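# Bag three colored balls and leave the white ball in the pan

## Task

Get the orange, blue and green balls completely into the bag, between its two layers (each missing ball lowers the result). It fails if any corner of the bag's opening sticks out far past the table edge. No ball is credited unless, at the end, the white ball sits in the pan, the pan is upright on a clear part of the table, and the whole bag lies on the table with no part past the edge or inside the pan. A ball does not count if it is still gripped or touching snugly closed jaws, or if it drops more than about a fingernail's thickness when a lifted lip of the bag is lowered. Anything that stays in place only because the robot holds it is not done.

## Robot and tools

Robot: two arms, left_arm and right_arm, each with six joints and a two-finger gripper. Five cameras give 504x504 images: cam_head_left, cam_head_right, cam_high, cam_left_wrist, cam_right_wrist (the wrist ones are fisheye). Calibration data are approximate; expect a few degrees and millimetres of error.

Frame: one world frame for everything. Origin on the table top midway between the arms, +x out across the table, +z up, left_arm sits toward +y. The arm names are not image sides. Gripper positions in results are in metres with orientation as a wxyz quaternion; they get less accurate at long reach. The reported hand point lies between the finger pads, roughly 1 cm short of the tips; fingers extend along the gripper's +z and close along its y.

The command row: every motion command uses one flat list of 14 numbers covering both arms, even if only one moves. First left_arm's six joint angles then its opening, then right_arm's six angles then its opening. Joint order for each arm is fixed and unusual: wrist pitch, shoulder, waist, wrist roll, wrist yaw, elbow. Angles are absolute targets in radians (not offsets). Stated ranges: waist -2.618 to 3.054, shoulder 0.000 to 3.142, elbow 0.000 to 3.142, wrist pitch -1.571 to 1.571, wrist yaw -1.571 to 1.571, wrist roll -2.094 to 2.094. True limits may differ by up to 0.036 rad; a target beyond a limit by more than that (and beyond the current angle) is rejected, and a smaller overshoot is clipped, sometimes reported as "joint sent to its limit". Opening is an absolute value from -1 (closed) to +1 (fully open, pad gap 0.094 m). Optionally append 12 stiffness factors in 0..1 (left six, then right six, same joint order); they scale position gain and persist.

Tools:
- execute_actions(actions): a list of actions; each action is a list of up to 15 rows, each row one 1/30 s step; if fewer than 15 rows, the final row is held for the remaining steps. An empty list just returns the current state and images.
- move(target, speed, blocking): target is one 14-number row of absolute angles; all joints interpolate together so hands travel on curves. speed (rad/s, 0.01 to 2, default 0.5) caps the joint with the longest travel. Duration is clamped to 0.5-10 s; long moves get cut off at 10 s. Finger values are applied at once. No collision avoidance, including between arms. blocking=false returns after 0.5 s while motion continues; then use wait(0) or stop before sending other motion.
- wait(seconds 0-10): arms keep their last command; returns early if a running move finishes.
- stop(): decelerates a running move; needs some room if it was fast.
- zoom_image(camera, region [x0,y0,x1,y1] in pixels, max 504x504): a closer look at the latest image.
- finished_scene(scene optional, 1): irreversible end; the state must already be correct and stable.

Motion limits: each step, a joint's commanded target can only lead its measured angle by 0.202 rad (waist), 0.258 (shoulder), 0.238 (elbow), 0.573 (wrist pitch), 0.522 (wrist yaw and roll). Targets implying a hand jump over 70 mm are scaled back. So large changes take several actions; unfinished motion may not complete on its own, so resend the remainder. To keep a joint still, resend its value from the "Joint targets" line.

Reading results: the state line gives each gripper pose. Joint positions and Joint velocities list each arm's six joints in the order above plus pad gap (m). Joint targets shows what joints are currently being driven to. grip_measured is measured opening on the command scale (each gripper may read off by about 1 mm). Joint torques are total drive outputs with offsets and noise. Action calls also list joint readings at sampled steps; HELD plus an arm label means that arm's row was partly blocked. "joint command not followed" means a clearance check altered targets. A move adds a "move:" line: ending (done, off_target, moving, held, fault), limits=held or limits=none, and each arm's joint farthest from target. FAULT or OVER-TEMPERATURE FAULT lines mean an arm stopped. MOTOR HOT appears from 75 °C; 90 °C pauses that arm 10 s; 100 °C makes the arm drop and release.

Gripping: to hold something, command an opening about 0.03 below grip_measured; smaller gaps grip more gently. Pad force tops out around 50-62 N, less on thin parts (under about 2 mm).

Cautions: nothing may leave the table. Avoid drops, slips, fast collisions and heavy pressing; a target set far beyond a contact pushes hard, and faster moves hit harder. Keep the arms from striking or squeezing each other. Loose objects or held parts may get short random tugs. Before finishing, release everything so balls are not touching closed jaws, the bag lies flat on the table away from the edge and pan, and the white ball rests in the upright pan.

Each tool is called as a command line: name --argument value for each argument, lists and objects as JSON in quotes; but a table of rows of numbers goes row by row, as --pt "numbers of a row", without its own name.

## Session

execute_actions --actions '[]'

Scene clock: 0.00 s.
left_arm: end_effector_position=(+0.3974, +0.3532, +0.3980) grip_measured=+1.000 end_effector_quat_wxyz=(+0.699, -0.035, +0.714, +0.032) | right_arm: end_effector_position=(+0.3423, -0.3094, +0.3997) grip_measured=+1.000 end_effector_quat_wxyz=(+0.700, +0.020, +0.714, -0.018)
Joint names: [wrist pitch, shoulder, waist, wrist roll, wrist yaw, elbow]
Joint positions: left_arm=[-0.005  1.047  0.016 -0.003  0.014  1.031  0.094] | right_arm=[-0.005  1.054 -0.007  0.002  0.006  1.04   0.094]
Joint velocities: left_arm=[-0.007  0.007 -0.002  0.007  0.037 -0.002  0.   ] | right_arm=[-0.037 -0.002 -0.007 -0.022  0.066  0.002  0.   ]
Joint torques (N m, as the arm reports them, + toward a larger angle): no reading
Motor temperatures (°C, as the motors report them): left_arm=[25 25 28 28 27 24] | right_arm=[24 25 26 26 26 28]
Joint targets: left_arm=[-0.007 1.041 0.016 -0.004 0.014 1.039] | right_arm=[0.002 1.047 -0.007 0.001 0.006 1.053]
Joint stiffness scale: left_arm=[1. 1. 1. 1. 1. 1.] | right_arm=[1. 1. 1. 1. 1. 1.]

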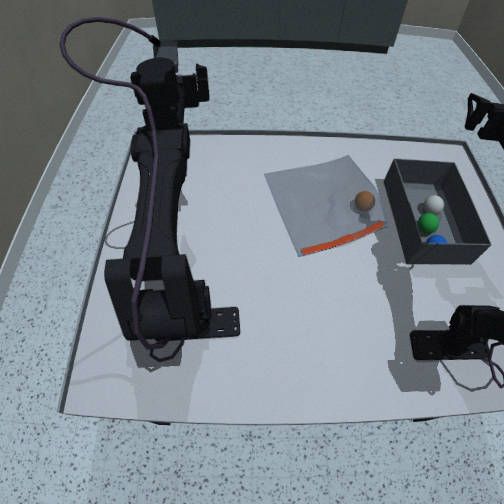

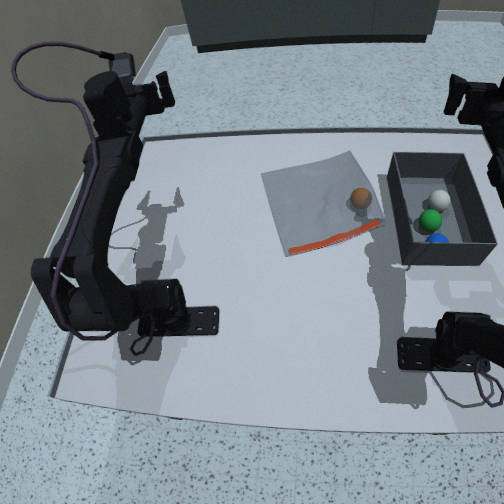

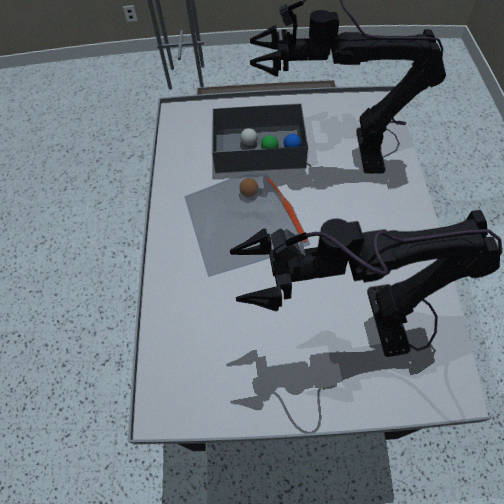

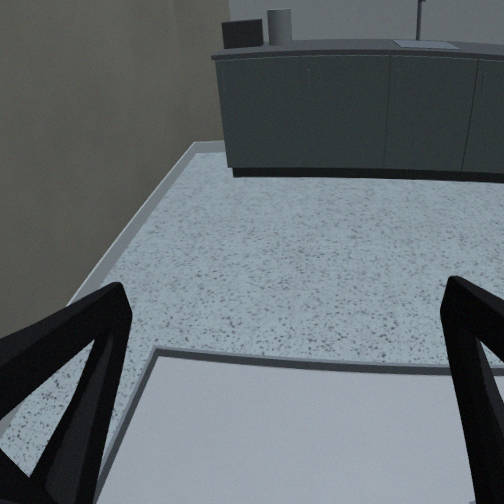

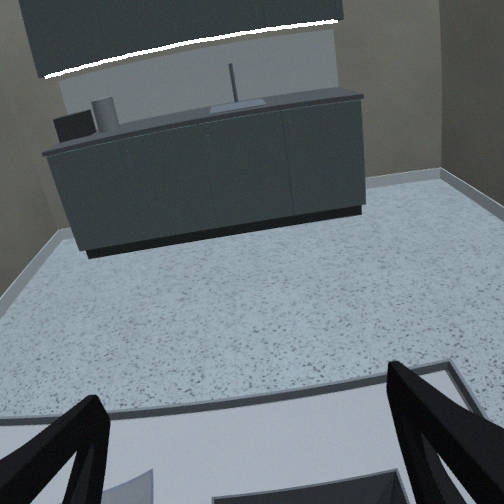

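zoom_image --camera "cam_head_right" --region '[240, 130, 504, 290]'

zoom_image --camera "cam_high" --region '[160, 90, 340, 290]'

Region (240, 130, 504, 290) of cam_head_right's 504x504 image, scaled by 1.909, with more detail than that image has; it fills the top 305 rows of this view, and the rest is white.

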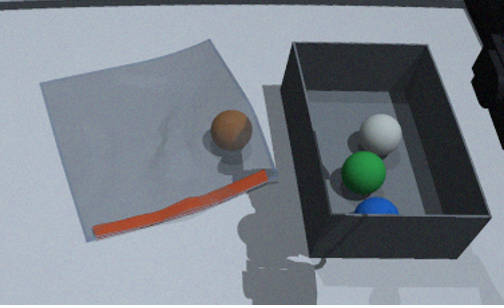

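Region (160, 90, 340, 290) of cam_high's 504x504 image, scaled by 2.520, with more detail than that image has; it fills the left 454 columns of this view, and the rest is white.

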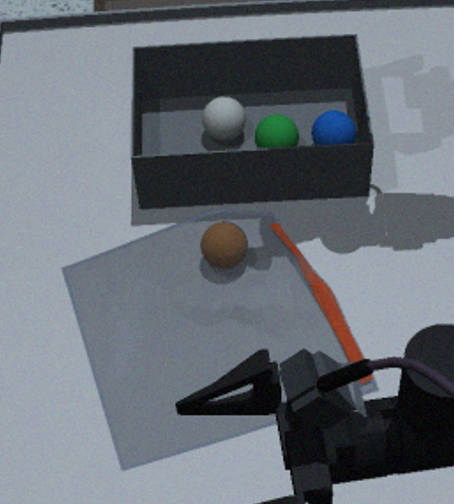

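move --target '[0.8,1.047,0.016,0,0.014,1.04,1,-0.8,1.047,0.4,0,0,1.05,1]' --speed 1.0

Scene clock: 21.60 s.
left_arm: end_effector_position=(+0.3282, +0.3456, +0.5760) grip_measured=+1.000 end_effector_quat_wxyz=(+0.919, -0.015, +0.390, +0.046) | right_arm: end_effector_position=(+0.2469, -0.1859, +0.2245) grip_measured=+1.000 end_effector_quat_wxyz=(+0.366, -0.159, +0.915, +0.063)
Joint names: [wrist pitch, shoulder, waist, wrist roll, wrist yaw, elbow]
Joint positions: left_arm=[ 0.784  1.047  0.016 -0.003  0.014  1.031  0.094] | right_arm=[-0.796  1.054  0.389  0.002  0.003  1.04   0.094]
Joint velocities: left_arm=[-0.007 -0.017  0.007  0.007  0.022  0.007  0.   ] | right_arm=[-0.081 -0.007 -0.007 -0.051  0.022 -0.002  0.   ]
Joint torques (N m, as the arm reports them, + toward a larger angle): left_arm=[ 1.1  -2.67  0.04  0.02  0.02  6.6 ] | right_arm=[ 2.05 -2.39  0.79 -0.05 -0.04  6.4 ]
Motor temperatures (°C, as the motors report them): left_arm=[28 26 28 28 27 26] | right_arm=[28 25 26 26 26 29]
Joint targets: left_arm=[0.800 1.047 0.016 0.000 0.014 1.040] | right_arm=[-0.800 1.047 0.400 -0.000 -0.000 1.050]
Joint stiffness scale: left_arm=[1. 1. 1. 1. 1. 1.] | right_arm=[1. 1. 1. 1. 1. 1.]
move: done; limits=none; left_arm: farthest joint: the wrist pitch, 0.016 radians from its target (0.805 radians at the start); right_arm: farthest joint: the waist, 0.011 radians from its target (0.407 radians at the start)
camera_calibration (this result's frames):
cam_left_wrist: T_world_to_cam=[[0.202472, -0.979287, -0.00119591, 0.276092], [0.142684, 0.0307087, -0.989292, 0.529035], [0.968838, 0.200133, 0.145946, -0.36476], [0, 0, 0, 1]] pos_world=[0.222007, 0.327128, 0.576936]
cam_right_wrist: T_world_to_cam=[[0.218702, -0.972066, -0.0851866, -0.217648], [-0.938927, -0.185866, -0.289604, 0.317547], [0.265681, 0.143321, -0.953348, 0.290658], [0, 0, 0, 1]] pos_world=[0.268531, -0.194205, 0.350521]

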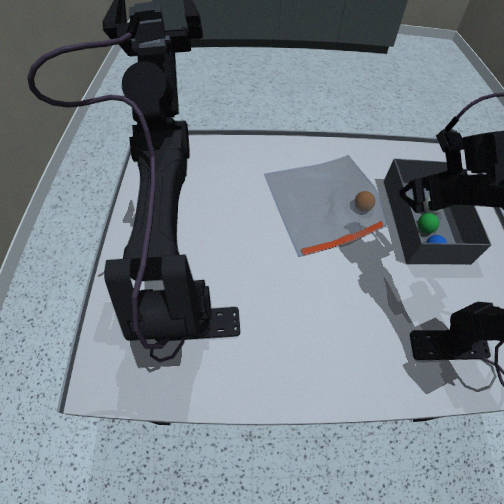

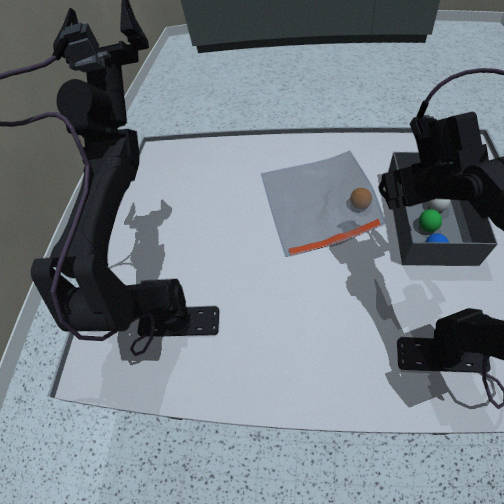

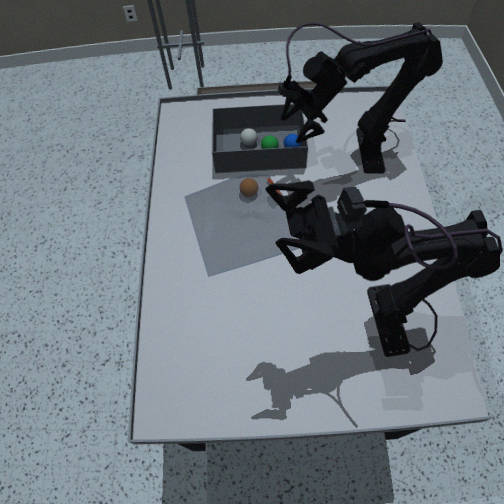

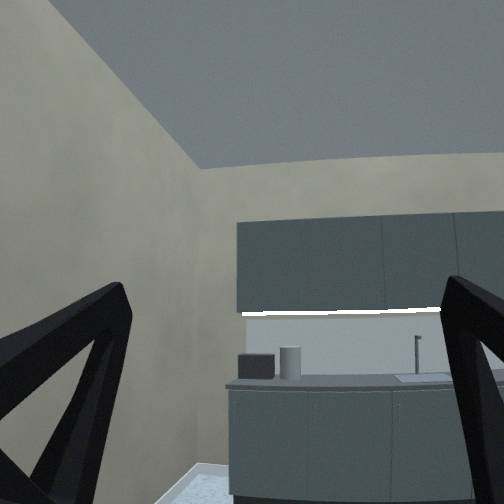

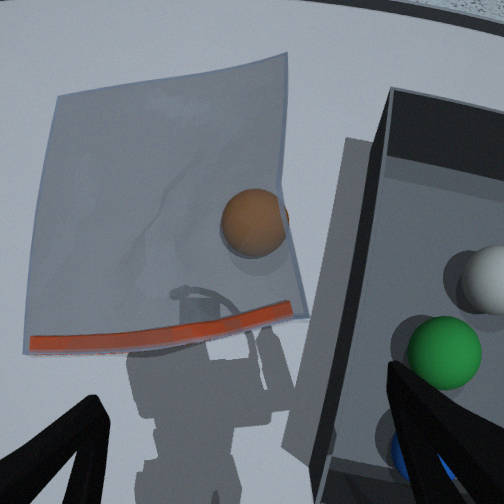

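zoom_image --camera "cam_right_wrist" --region '[150, 150, 350, 370]'

zoom_image --camera "cam_right_wrist" --region '[0, 280, 200, 380]'

Region (150, 150, 350, 370) of cam_right_wrist's 504x504 image, scaled by 2.291, with more detail than that image has; it fills the left 458 columns of this view, and the rest is white.

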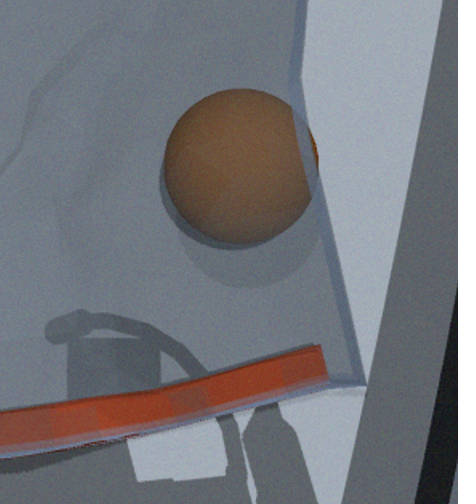

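Region (0, 280, 200, 380) of cam_right_wrist's 504x504 image, scaled by 2.520, with more detail than that image has.

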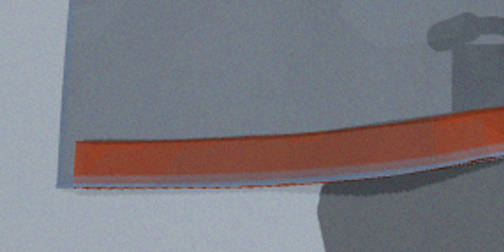

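zoom_image --camera "cam_head_right" --region '[280, 190, 400, 265]'

Region (280, 190, 400, 265) of cam_head_right's 504x504 image, scaled by 4.200, with more detail than that image has; it fills the top 315 rows of this view, and the rest is white.

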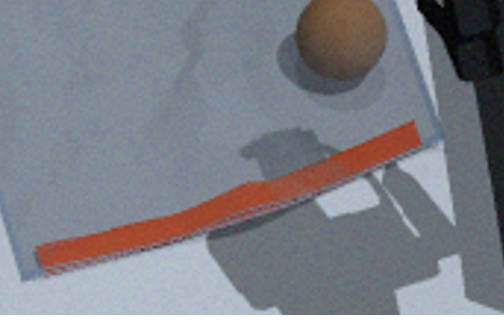

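move --target '[-1.546,2.303,-1.056,1.34,0,2.278,0,-0.8,1.0,-0.2,0,0,1.05,1]' --speed 1.0

Scene clock: 89.07 s.
left_arm: end_effector_position=(+0.2689, -0.0511, +0.1111) grip_measured=+0.003 end_effector_quat_wxyz=(-0.006, +0.912, +0.410, -0.002) | right_arm: end_effector_position=(+0.2537, -0.3592, +0.2341) grip_measured=+1.000 end_effector_quat_wxyz=(+0.384, +0.107, +0.916, -0.045)
Joint names: [wrist pitch, shoulder, waist, wrist roll, wrist yaw, elbow]
Joint positions: left_arm=[-1.525  2.31  -1.061  1.33   0.001  2.253  0.047] | right_arm=[-0.796  1.02  -0.188  0.002  0.003  1.04   0.094]
Joint velocities: left_arm=[ 0.081  0.012 -0.002 -0.022 -0.007  0.002 -0.001] | right_arm=[ 0.081 -0.007  0.002 -0.022 -0.022 -0.007  0.   ]
Joint torques (N m, as the arm reports them, + toward a larger angle): left_arm=[ -0.02 -14.48   0.25   0.08   0.     7.2 ] | right_arm=[ 2.1  -3.08 -0.8  -0.05 -0.04  6.38]
Motor temperatures (°C, as the motors report them): left_arm=[28 26 28 28 27 27] | right_arm=[29 25 26 26 26 30]
Joint targets: left_arm=[-1.546 2.303 -1.056 1.340 0.000 2.278] | right_arm=[-0.800 1.000 -0.200 0.000 0.000 1.050]
Joint stiffness scale: left_arm=[1. 1. 1. 1. 1. 1.] | right_arm=[1. 1. 1. 1. 1. 1.]
move: off_target (left_arm); limits=none; left_arm: farthest joint: the elbow, 0.025 radians from its target (1.247 radians at the start); right_arm: farthest joint: the shoulder, 0.020 radians from its target (0.054 radians at the start)
camera_calibration (this result's frames):
cam_left_wrist: T_world_to_cam=[[-0.696862, 0.713767, -0.0701475, 0.235046], [0.551195, 0.59557, 0.584363, -0.166055], [0.458877, 0.368556, -0.808454, 0.0916787], [0, 0, 0, 1]] pos_world=[0.213254, -0.102659, 0.187643]
cam_right_wrist: T_world_to_cam=[[-0.343931, -0.934734, -0.0893557, -0.22962], [-0.878399, 0.353907, -0.321194, 0.480435], [0.331854, -0.0319786, -0.942788, 0.240656], [0, 0, 0, 1]] pos_world=[0.263178, -0.376968, 0.360683]

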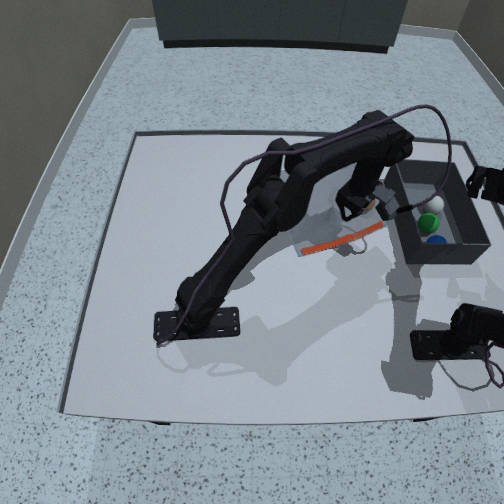

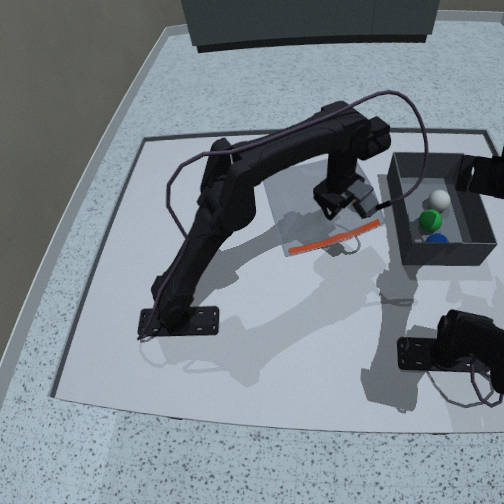

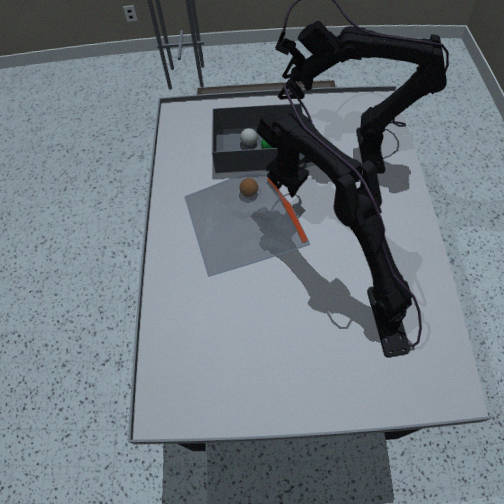

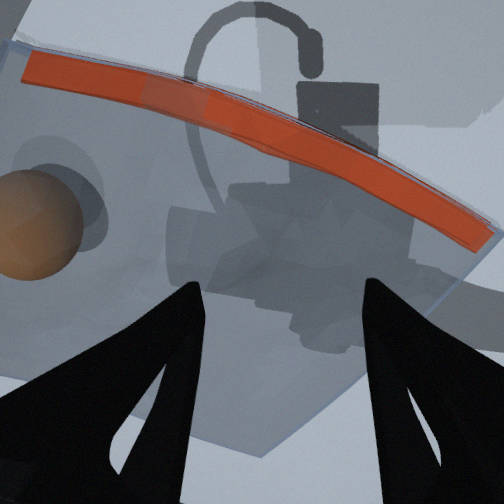

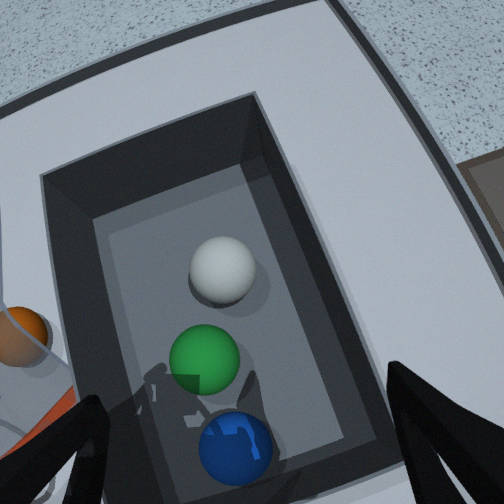

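move --target '[-1.22,2.28,-1.056,1.80,0,1.94,0,-0.8,1.0,-0.2,0,0,1.05,1]' --speed 0.5

Scene clock: 94.40 s.
left_arm: end_effector_position=(+0.2694, -0.0518, +0.0386) grip_measured=+0.003 end_effector_quat_wxyz=(-0.005, +0.982, +0.191, -0.003) | right_arm: end_effector_position=(+0.2537, -0.3592, +0.2341) grip_measured=+1.000 end_effector_quat_wxyz=(+0.384, +0.107, +0.916, -0.045)
Joint names: [wrist pitch, shoulder, waist, wrist roll, wrist yaw, elbow]
Joint positions: left_arm=[-1.23   2.301 -1.061  1.79   0.001  1.949  0.047] | right_arm=[-0.796  1.02  -0.188  0.002  0.003  1.04   0.094]
Joint velocities: left_arm=[ 0.007 -0.002 -0.012 -0.037  0.037  0.007 -0.   ] | right_arm=[-0.051  0.022 -0.002 -0.066  0.022 -0.002  0.   ]
Joint torques (N m, as the arm reports them, + toward a larger angle): left_arm=[  0.29 -15.77   0.29   0.06   0.     4.76] | right_arm=[ 2.1  -3.06 -0.79 -0.05 -0.04  6.38]
Motor temperatures (°C, as the motors report them): left_arm=[28 27 28 28 27 27] | right_arm=[29 25 26 26 26 30]
Joint targets: left_arm=[-1.220 2.280 -1.056 1.800 0.000 1.940] | right_arm=[-0.800 1.000 -0.200 -0.000 -0.000 1.050]
Joint stiffness scale: left_arm=[1. 1. 1. 1. 1. 1.] | right_arm=[1. 1. 1. 1. 1. 1.]
move: off_target (left_arm); limits=none; left_arm: farthest joint: the shoulder, 0.021 radians from its target (0.030 radians at the start); right_arm: farthest joint: the shoulder, 0.020 radians from its target (0.020 radians at the start)
camera_calibration (this result's frames):
cam_left_wrist: T_world_to_cam=[[-0.30786, 0.948782, -0.0709627, 0.138183], [0.761099, 0.290343, 0.580025, -0.195749], [0.570921, 0.124557, -0.811502, -0.00954694], [0, 0, 0, 1]] pos_world=[0.196976, -0.0730818, 0.115598]
cam_right_wrist: T_world_to_cam=[[-0.343931, -0.934734, -0.0893557, -0.22962], [-0.878399, 0.353907, -0.321194, 0.480435], [0.331854, -0.0319786, -0.942788, 0.240656], [0, 0, 0, 1]] pos_world=[0.263178, -0.376968, 0.360683]

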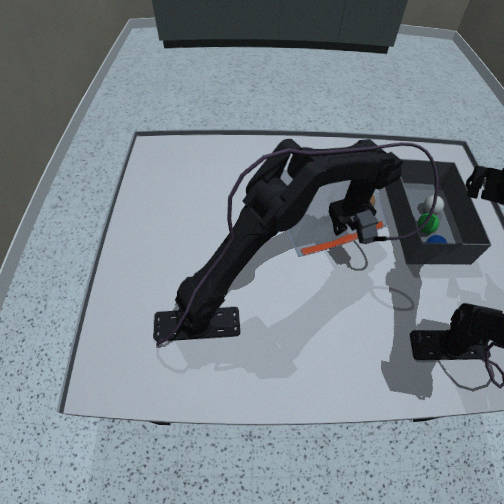

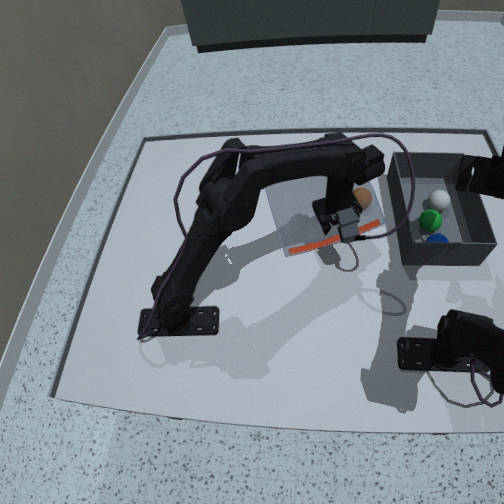

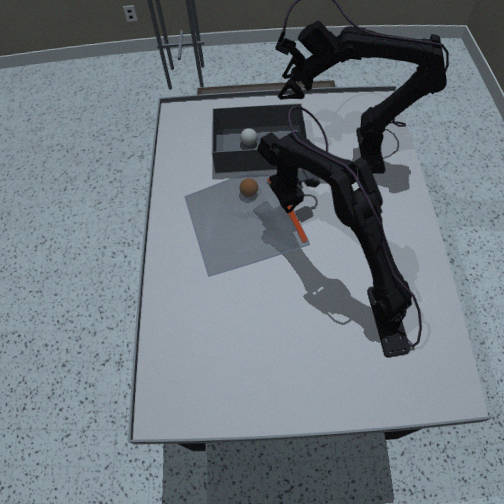

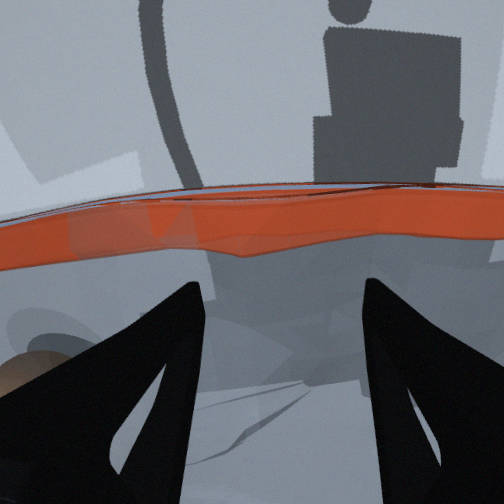

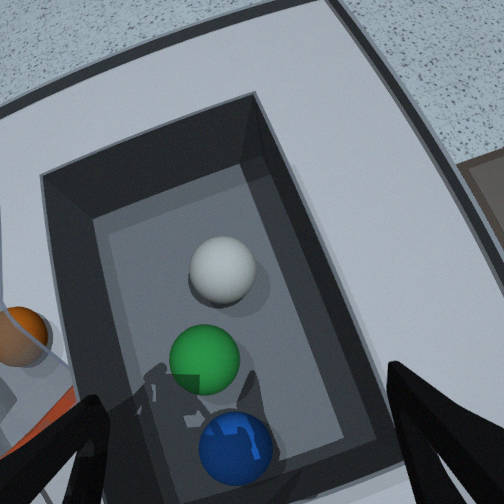

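zoom_image --camera "cam_left_wrist" --region '[100, 160, 450, 280]'

Region (100, 160, 450, 280) of cam_left_wrist's 504x504 image, scaled by 1.440, with more detail than that image has; it fills the top 173 rows of this view, and the rest is white.

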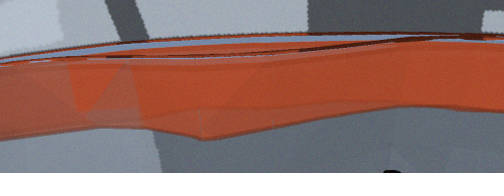

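move --target '[-1.182,2.345,-1.08,1.79,0,1.97,0.3,-0.8,1.0,-0.2,0,0,1.05,1]' --speed 0.15

Scene clock: 106.37 s.
left_arm: end_effector_position=(+0.2689, -0.0585, +0.0193) grip_measured=+0.297 end_effector_quat_wxyz=(-0.009, +0.983, +0.186, -0.004) | right_arm: end_effector_position=(+0.2537, -0.3592, +0.2341) grip_measured=+1.000 end_effector_quat_wxyz=(+0.384, +0.107, +0.916, -0.045)
Joint names: [wrist pitch, shoulder, waist, wrist roll, wrist yaw, elbow]
Joint positions: left_arm=[-1.193  2.346 -1.07   1.791  0.001  1.949  0.061] | right_arm=[-0.796  1.02  -0.188  0.002  0.003  1.04   0.094]
Joint velocities: left_arm=[-0.022  0.007  0.002  0.037  0.007 -0.007  0.001] | right_arm=[ 0.007 -0.007  0.002 -0.022 -0.037 -0.022  0.   ]
Joint torques (N m, as the arm reports them, + toward a larger angle): left_arm=[  0.25 -14.33  -0.64  -0.03   0.     7.09] | right_arm=[ 2.09 -3.07 -0.8  -0.05 -0.04  6.38]
Motor temperatures (°C, as the motors report them): left_arm=[27 30 28 28 27 26] | right_arm=[29 25 26 26 26 30]
Joint targets: left_arm=[-1.182 2.345 -1.080 1.790 -0.000 1.970] | right_arm=[-0.800 1.000 -0.200 0.000 0.000 1.050]
Joint stiffness scale: left_arm=[1. 1. 1. 1. 1. 1.] | right_arm=[1. 1. 1. 1. 1. 1.]
move: off_target (left_arm); limits=none; left_arm: farthest joint: the elbow, 0.021 radians from its target (0.021 radians at the start); right_arm: farthest joint: the shoulder, 0.020 radians from its target (0.020 radians at the start)
camera_calibration (this result's frames):
cam_left_wrist: T_world_to_cam=[[-0.298332, 0.952343, -0.0635629, 0.14052], [0.766344, 0.278699, 0.57883, -0.184269], [0.56896, 0.123973, -0.812967, -0.0236041], [0, 0, 0, 1]] pos_world=[0.196565, -0.0795413, 0.0964031]
cam_right_wrist: T_world_to_cam=[[-0.343931, -0.934734, -0.0893557, -0.22962], [-0.878399, 0.353907, -0.321194, 0.480435], [0.331854, -0.0319786, -0.942788, 0.240656], [0, 0, 0, 1]] pos_world=[0.263178, -0.376968, 0.360683]

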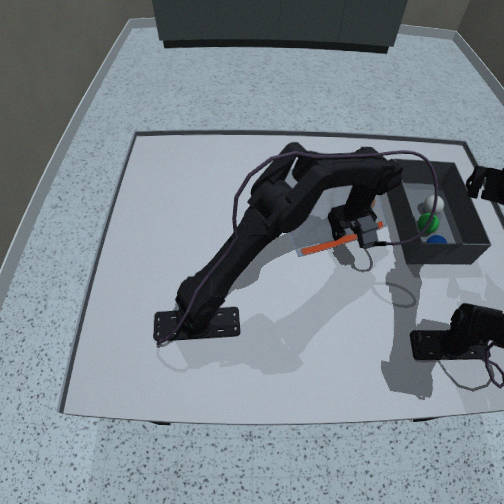

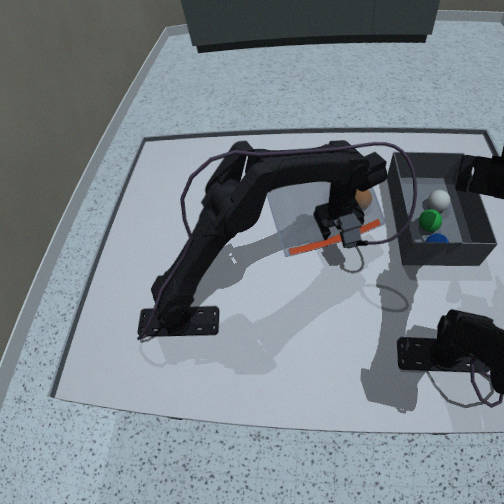

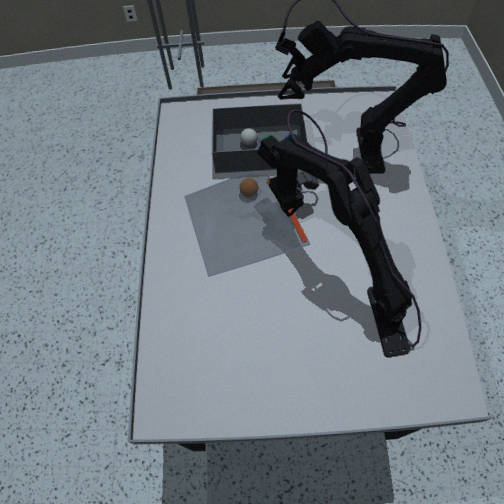

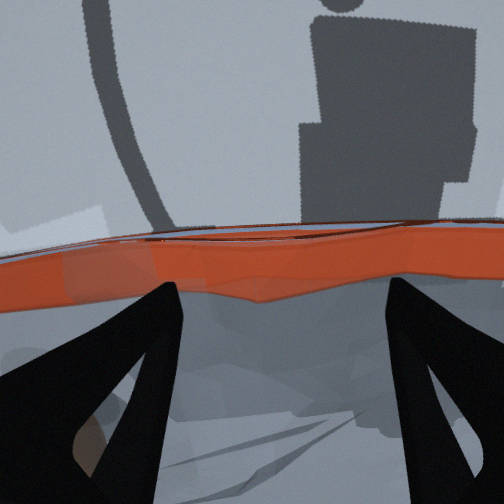

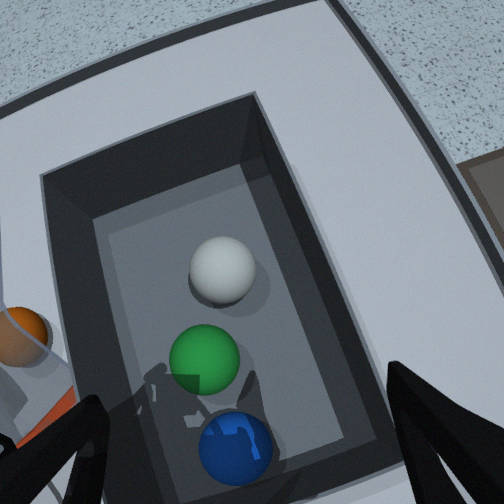

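move --target '[-1.135,2.37,-1.095,1.79,0,1.97,0.3,-0.8,1.0,-0.2,0,0,1.05,1]' --speed 0.08

Scene clock: 111.23 s.
left_arm: end_effector_position=(+0.2684, -0.0698, +0.0109) grip_measured=+0.297 end_effector_quat_wxyz=(+0.003, +0.984, +0.178, +0.001) | right_arm: end_effector_position=(+0.2537, -0.3592, +0.2341) grip_measured=+1.000 end_effector_quat_wxyz=(+0.384, +0.107, +0.916, -0.045)
Joint names: [wrist pitch, shoulder, waist, wrist roll, wrist yaw, elbow]
Joint positions: left_arm=[-1.148  2.365 -1.085  1.791  0.     1.949  0.061] | right_arm=[-0.796  1.02  -0.188  0.002  0.003  1.04   0.094]
Joint velocities: left_arm=[-0.007  0.002  0.012 -0.051  0.007  0.002 -0.001] | right_arm=[-0.066 -0.002 -0.017 -0.037 -0.007  0.002  0.   ]
Joint torques (N m, as the arm reports them, + toward a larger angle): left_arm=[  0.31 -13.88  -0.68  -0.02   0.01   7.03] | right_arm=[ 2.1  -3.05 -0.79 -0.05 -0.04  6.39]
Motor temperatures (°C, as the motors report them): left_arm=[27 30 28 28 27 26] | right_arm=[30 25 26 26 26 30]
Joint targets: left_arm=[-1.135 2.370 -1.095 1.790 -0.000 1.970] | right_arm=[-0.800 1.000 -0.200 0.000 -0.000 1.050]
Joint stiffness scale: left_arm=[1. 1. 1. 1. 1. 1.] | right_arm=[1. 1. 1. 1. 1. 1.]
move: off_target (left_arm); limits=none; left_arm: farthest joint: the elbow, 0.021 radians from its target (0.021 radians at the start); right_arm: farthest joint: the shoulder, 0.020 radians from its target (0.020 radians at the start)
camera_calibration (this result's frames):
cam_left_wrist: T_world_to_cam=[[-0.283046, 0.955072, -0.0878732, 0.146952], [0.762093, 0.279586, 0.583992, -0.174746], [0.582322, 0.0983291, -0.80699, -0.0341396], [0, 0, 0, 1]] pos_world=[0.194647, -0.0881365, 0.087413]
cam_right_wrist: T_world_to_cam=[[-0.343931, -0.934734, -0.0893557, -0.22962], [-0.878399, 0.353907, -0.321194, 0.480435], [0.331854, -0.0319786, -0.942788, 0.240656], [0, 0, 0, 1]] pos_world=[0.263178, -0.376968, 0.360683]

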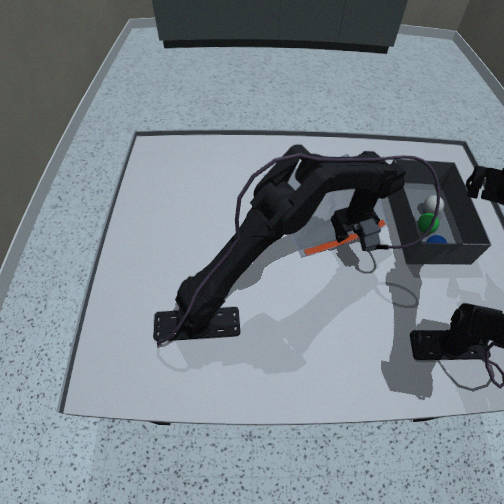

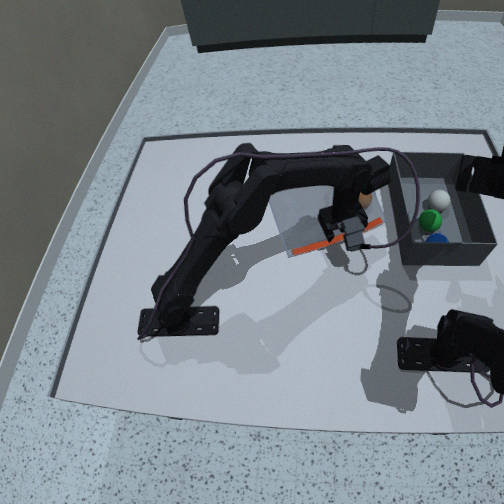

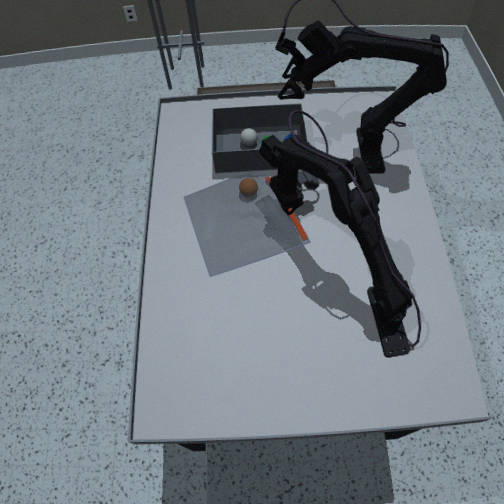

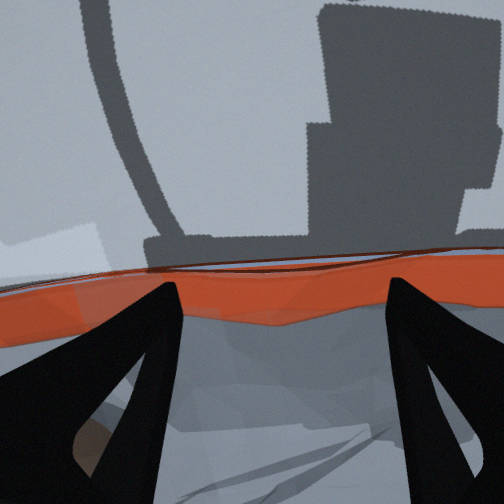

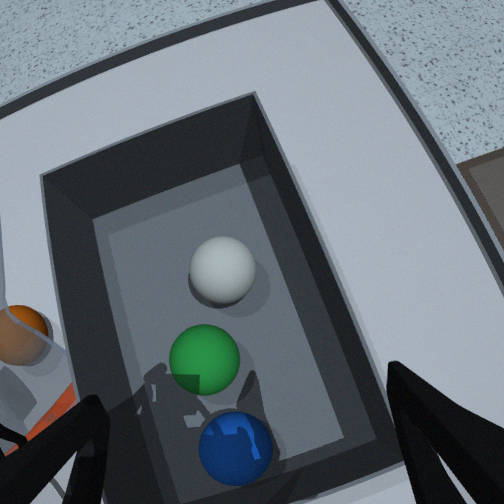

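Contact made (bag shifted). Close gradually with slight press.

execute_actions --actions '[[[-1.135,2.385,-1.095,1.79,0,1.97,0.3,-0.8,1.0,-0.2,0,0,1.05,1]],[[-1.135,2.385,-1.095,1.79,0,1.97,0.2,-0.8,1.0,-0.2,0,0,1.05,1],[-1.135,2.385,-1.095,1.79,0,1.97,0.2,-0.8,1.0,-0.2,0,0,1.05,1],[-1.135,2.385,-1.095,1.79,0,1.97,0.2,-0.8,1.0,-0.2,0,0,1.05,1],[-1.135,2.385,-1.095,1.79,0,1.97,0.2,-0.8,1.0,-0.2,0,0,1.05,1],[-1.135,2.385,-1.095,1.79,0,1.97,0.2,-0.8,1.0,-0.2,0,0,1.05,1],[-1.135,2.385,-1.095,1.79,0,1.97,0.2,-0.8,1.0,-0.2,0,0,1.05,1],[-1.135,2.385,-1.095,1.79,0,1.97,0.2,-0.8,1.0,-0.2,0,0,1.05,1],[-1.135,2.385,-1.095,1.79,0,1.97,0.1,-0.8,1.0,-0.2,0,0,1.05,1]],[[-1.135,2.385,-1.095,1.79,0,1.97,0.0,-0.8,1.0,-0.2,0,0,1.05,1]],[[-1.135,2.385,-1.095,1.79,0,1.97,-0.15,-0.8,1.0,-0.2,0,0,1.05,1]]]'

Scene clock: 120.90 s.
left_arm: end_effector_position=(+0.2687, -0.0694, +0.0097) grip_measured=-0.147 end_effector_quat_wxyz=(+0.002, +0.984, +0.178, +0.002) | right_arm: end_effector_position=(+0.2537, -0.3592, +0.2341) grip_measured=+1.000 end_effector_quat_wxyz=(+0.384, +0.107, +0.916, -0.045)
Joint names: [wrist pitch, shoulder, waist, wrist roll, wrist yaw, elbow]
Joint positions: left_arm=[-1.147  2.368 -1.085  1.791 -0.002  1.949  0.04 ] | right_arm=[-0.796  1.02  -0.188  0.002  0.003  1.04   0.094]
Joint velocities: left_arm=[-0.051 -0.017  0.002 -0.037 -0.037  0.007  0.001] | right_arm=[-0.037 -0.002 -0.002 -0.037  0.022 -0.012  0.   ]
Joint torques (N m, as the arm reports them, + toward a larger angle): left_arm=[  0.31 -12.73  -0.64  -0.03   0.02   7.03] | right_arm=[ 2.09 -3.06 -0.8  -0.05 -0.04  6.38]
Motor temperatures (°C, as the motors report them): left_arm=[27 30 28 28 27 27] | right_arm=[30 25 26 26 26 30]
Joint targets: left_arm=[-1.135 2.385 -1.095 1.790 -0.000 1.970] | right_arm=[-0.800 1.000 -0.200 0.000 -0.000 1.050]
Joint stiffness scale: left_arm=[1. 1. 1. 1. 1. 1.] | right_arm=[1. 1. 1. 1. 1. 1.]
Step readings (joint positions; steps 1 to 15: 1st action; 16 to 30: 2nd action; 31 to 45: 3rd action; 46 to 60: 4th action):
0: left_arm=[-1.148 2.365 -1.085 1.791 0.000 1.949] | right_arm=[-0.796 1.020 -0.188 0.002 0.003 1.040]
1: left_arm=[-1.148 2.367 -1.085 1.791 0.000 1.949] | right_arm=[-0.796 1.020 -0.188 0.002 0.003 1.040]
2: left_arm=[-1.147 2.368 -1.085 1.791 0.000 1.949] | right_arm=[-0.796 1.020 -0.188 0.002 0.003 1.040]
4: left_arm=[-1.147 2.368 -1.085 1.791 0.000 1.949] | right_arm=[-0.796 1.020 -0.188 0.002 0.003 1.040]
8: left_arm=[-1.147 2.368 -1.085 1.791 0.000 1.949] | right_arm=[-0.796 1.020 -0.188 0.002 0.003 1.040]
15: left_arm=[-1.147 2.368 -1.085 1.791 0.000 1.949] | right_arm=[-0.796 1.020 -0.188 0.002 0.003 1.040]
16: left_arm=[-1.147 2.368 -1.085 1.791 -0.000 1.949] | right_arm=[-0.796 1.020 -0.188 0.002 0.003 1.040]
17: left_arm=[-1.147 2.368 -1.085 1.791 -0.000 1.949] | right_arm=[-0.796 1.020 -0.188 0.002 0.003 1.040]
19: left_arm=[-1.147 2.368 -1.085 1.791 -0.001 1.949] | right_arm=[-0.796 1.020 -0.188 0.002 0.003 1.040]
23: left_arm=[-1.147 2.368 -1.085 1.791 -0.001 1.949] | right_arm=[-0.796 1.020 -0.188 0.002 0.003 1.040]
30: left_arm=[-1.147 2.368 -1.085 1.791 -0.002 1.949] | right_arm=[-0.796 1.020 -0.188 0.002 0.003 1.040]
31: left_arm=[-1.147 2.368 -1.085 1.791 -0.002 1.949] | right_arm=[-0.796 1.020 -0.188 0.002 0.003 1.040]
32: left_arm=[-1.147 2.368 -1.085 1.791 -0.002 1.949] | right_arm=[-0.796 1.020 -0.188 0.002 0.003 1.040]
34: left_arm=[-1.147 2.368 -1.085 1.791 -0.002 1.949] | right_arm=[-0.796 1.020 -0.188 0.002 0.003 1.040]
38: left_arm=[-1.147 2.368 -1.085 1.791 -0.002 1.949] | right_arm=[-0.796 1.020 -0.188 0.002 0.003 1.040]
45: left_arm=[-1.147 2.368 -1.085 1.791 -0.002 1.949] | right_arm=[-0.796 1.020 -0.188 0.002 0.003 1.040]
46: left_arm=[-1.147 2.368 -1.085 1.791 -0.002 1.949] | right_arm=[-0.796 1.020 -0.188 0.002 0.003 1.040]
47: left_arm=[-1.147 2.368 -1.085 1.791 -0.002 1.949] | right_arm=[-0.796 1.020 -0.188 0.002 0.003 1.040]
49: left_arm=[-1.147 2.368 -1.085 1.791 -0.002 1.949] | right_arm=[-0.796 1.020 -0.188 0.002 0.003 1.040]
53: left_arm=[-1.147 2.368 -1.085 1.791 -0.002 1.949] | right_arm=[-0.796 1.020 -0.188 0.002 0.003 1.040]
60: Joint positions above
camera_calibration (this result's frames):
cam_left_wrist: T_world_to_cam=[[-0.282957, 0.955333, -0.0852904, 0.146587], [0.761392, 0.277809, 0.585752, -0.174374], [0.583283, 0.100803, -0.80599, -0.0354125], [0, 0, 0, 1]] pos_world=[0.1949, -0.0880272, 0.0861002]
cam_right_wrist: T_world_to_cam=[[-0.343931, -0.934734, -0.0893557, -0.22962], [-0.878399, 0.353907, -0.321194, 0.480435], [0.331854, -0.0319786, -0.942788, 0.240656], [0, 0, 0, 1]] pos_world=[0.263178, -0.376968, 0.360683]

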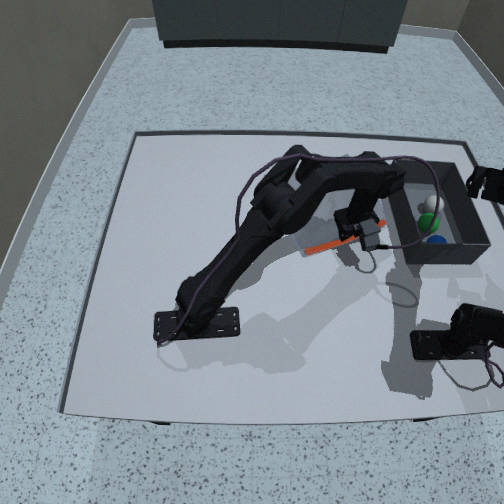

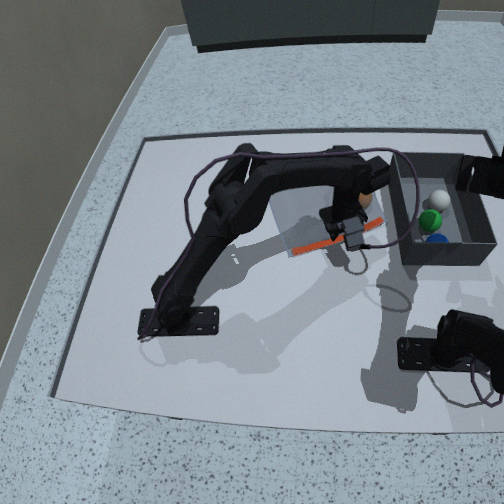

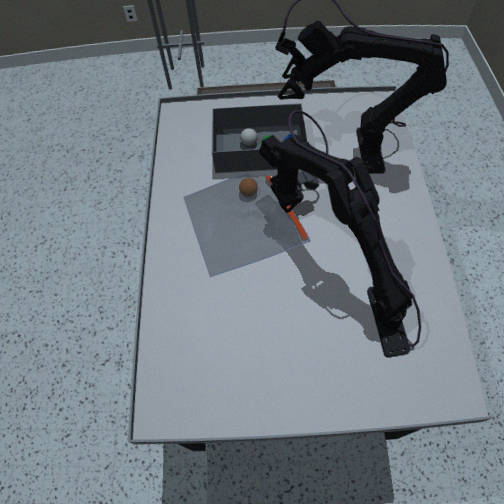

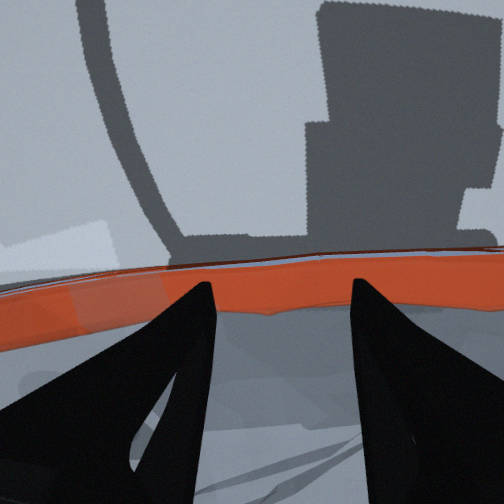

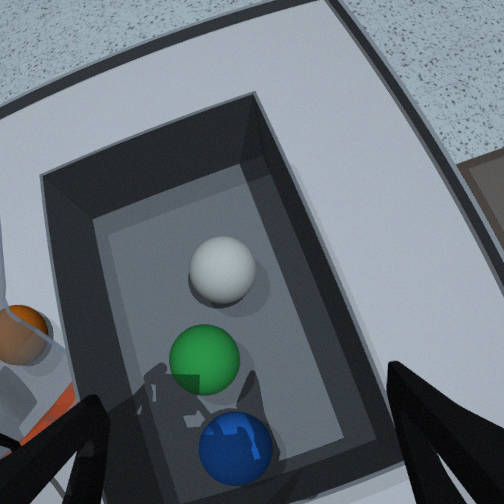

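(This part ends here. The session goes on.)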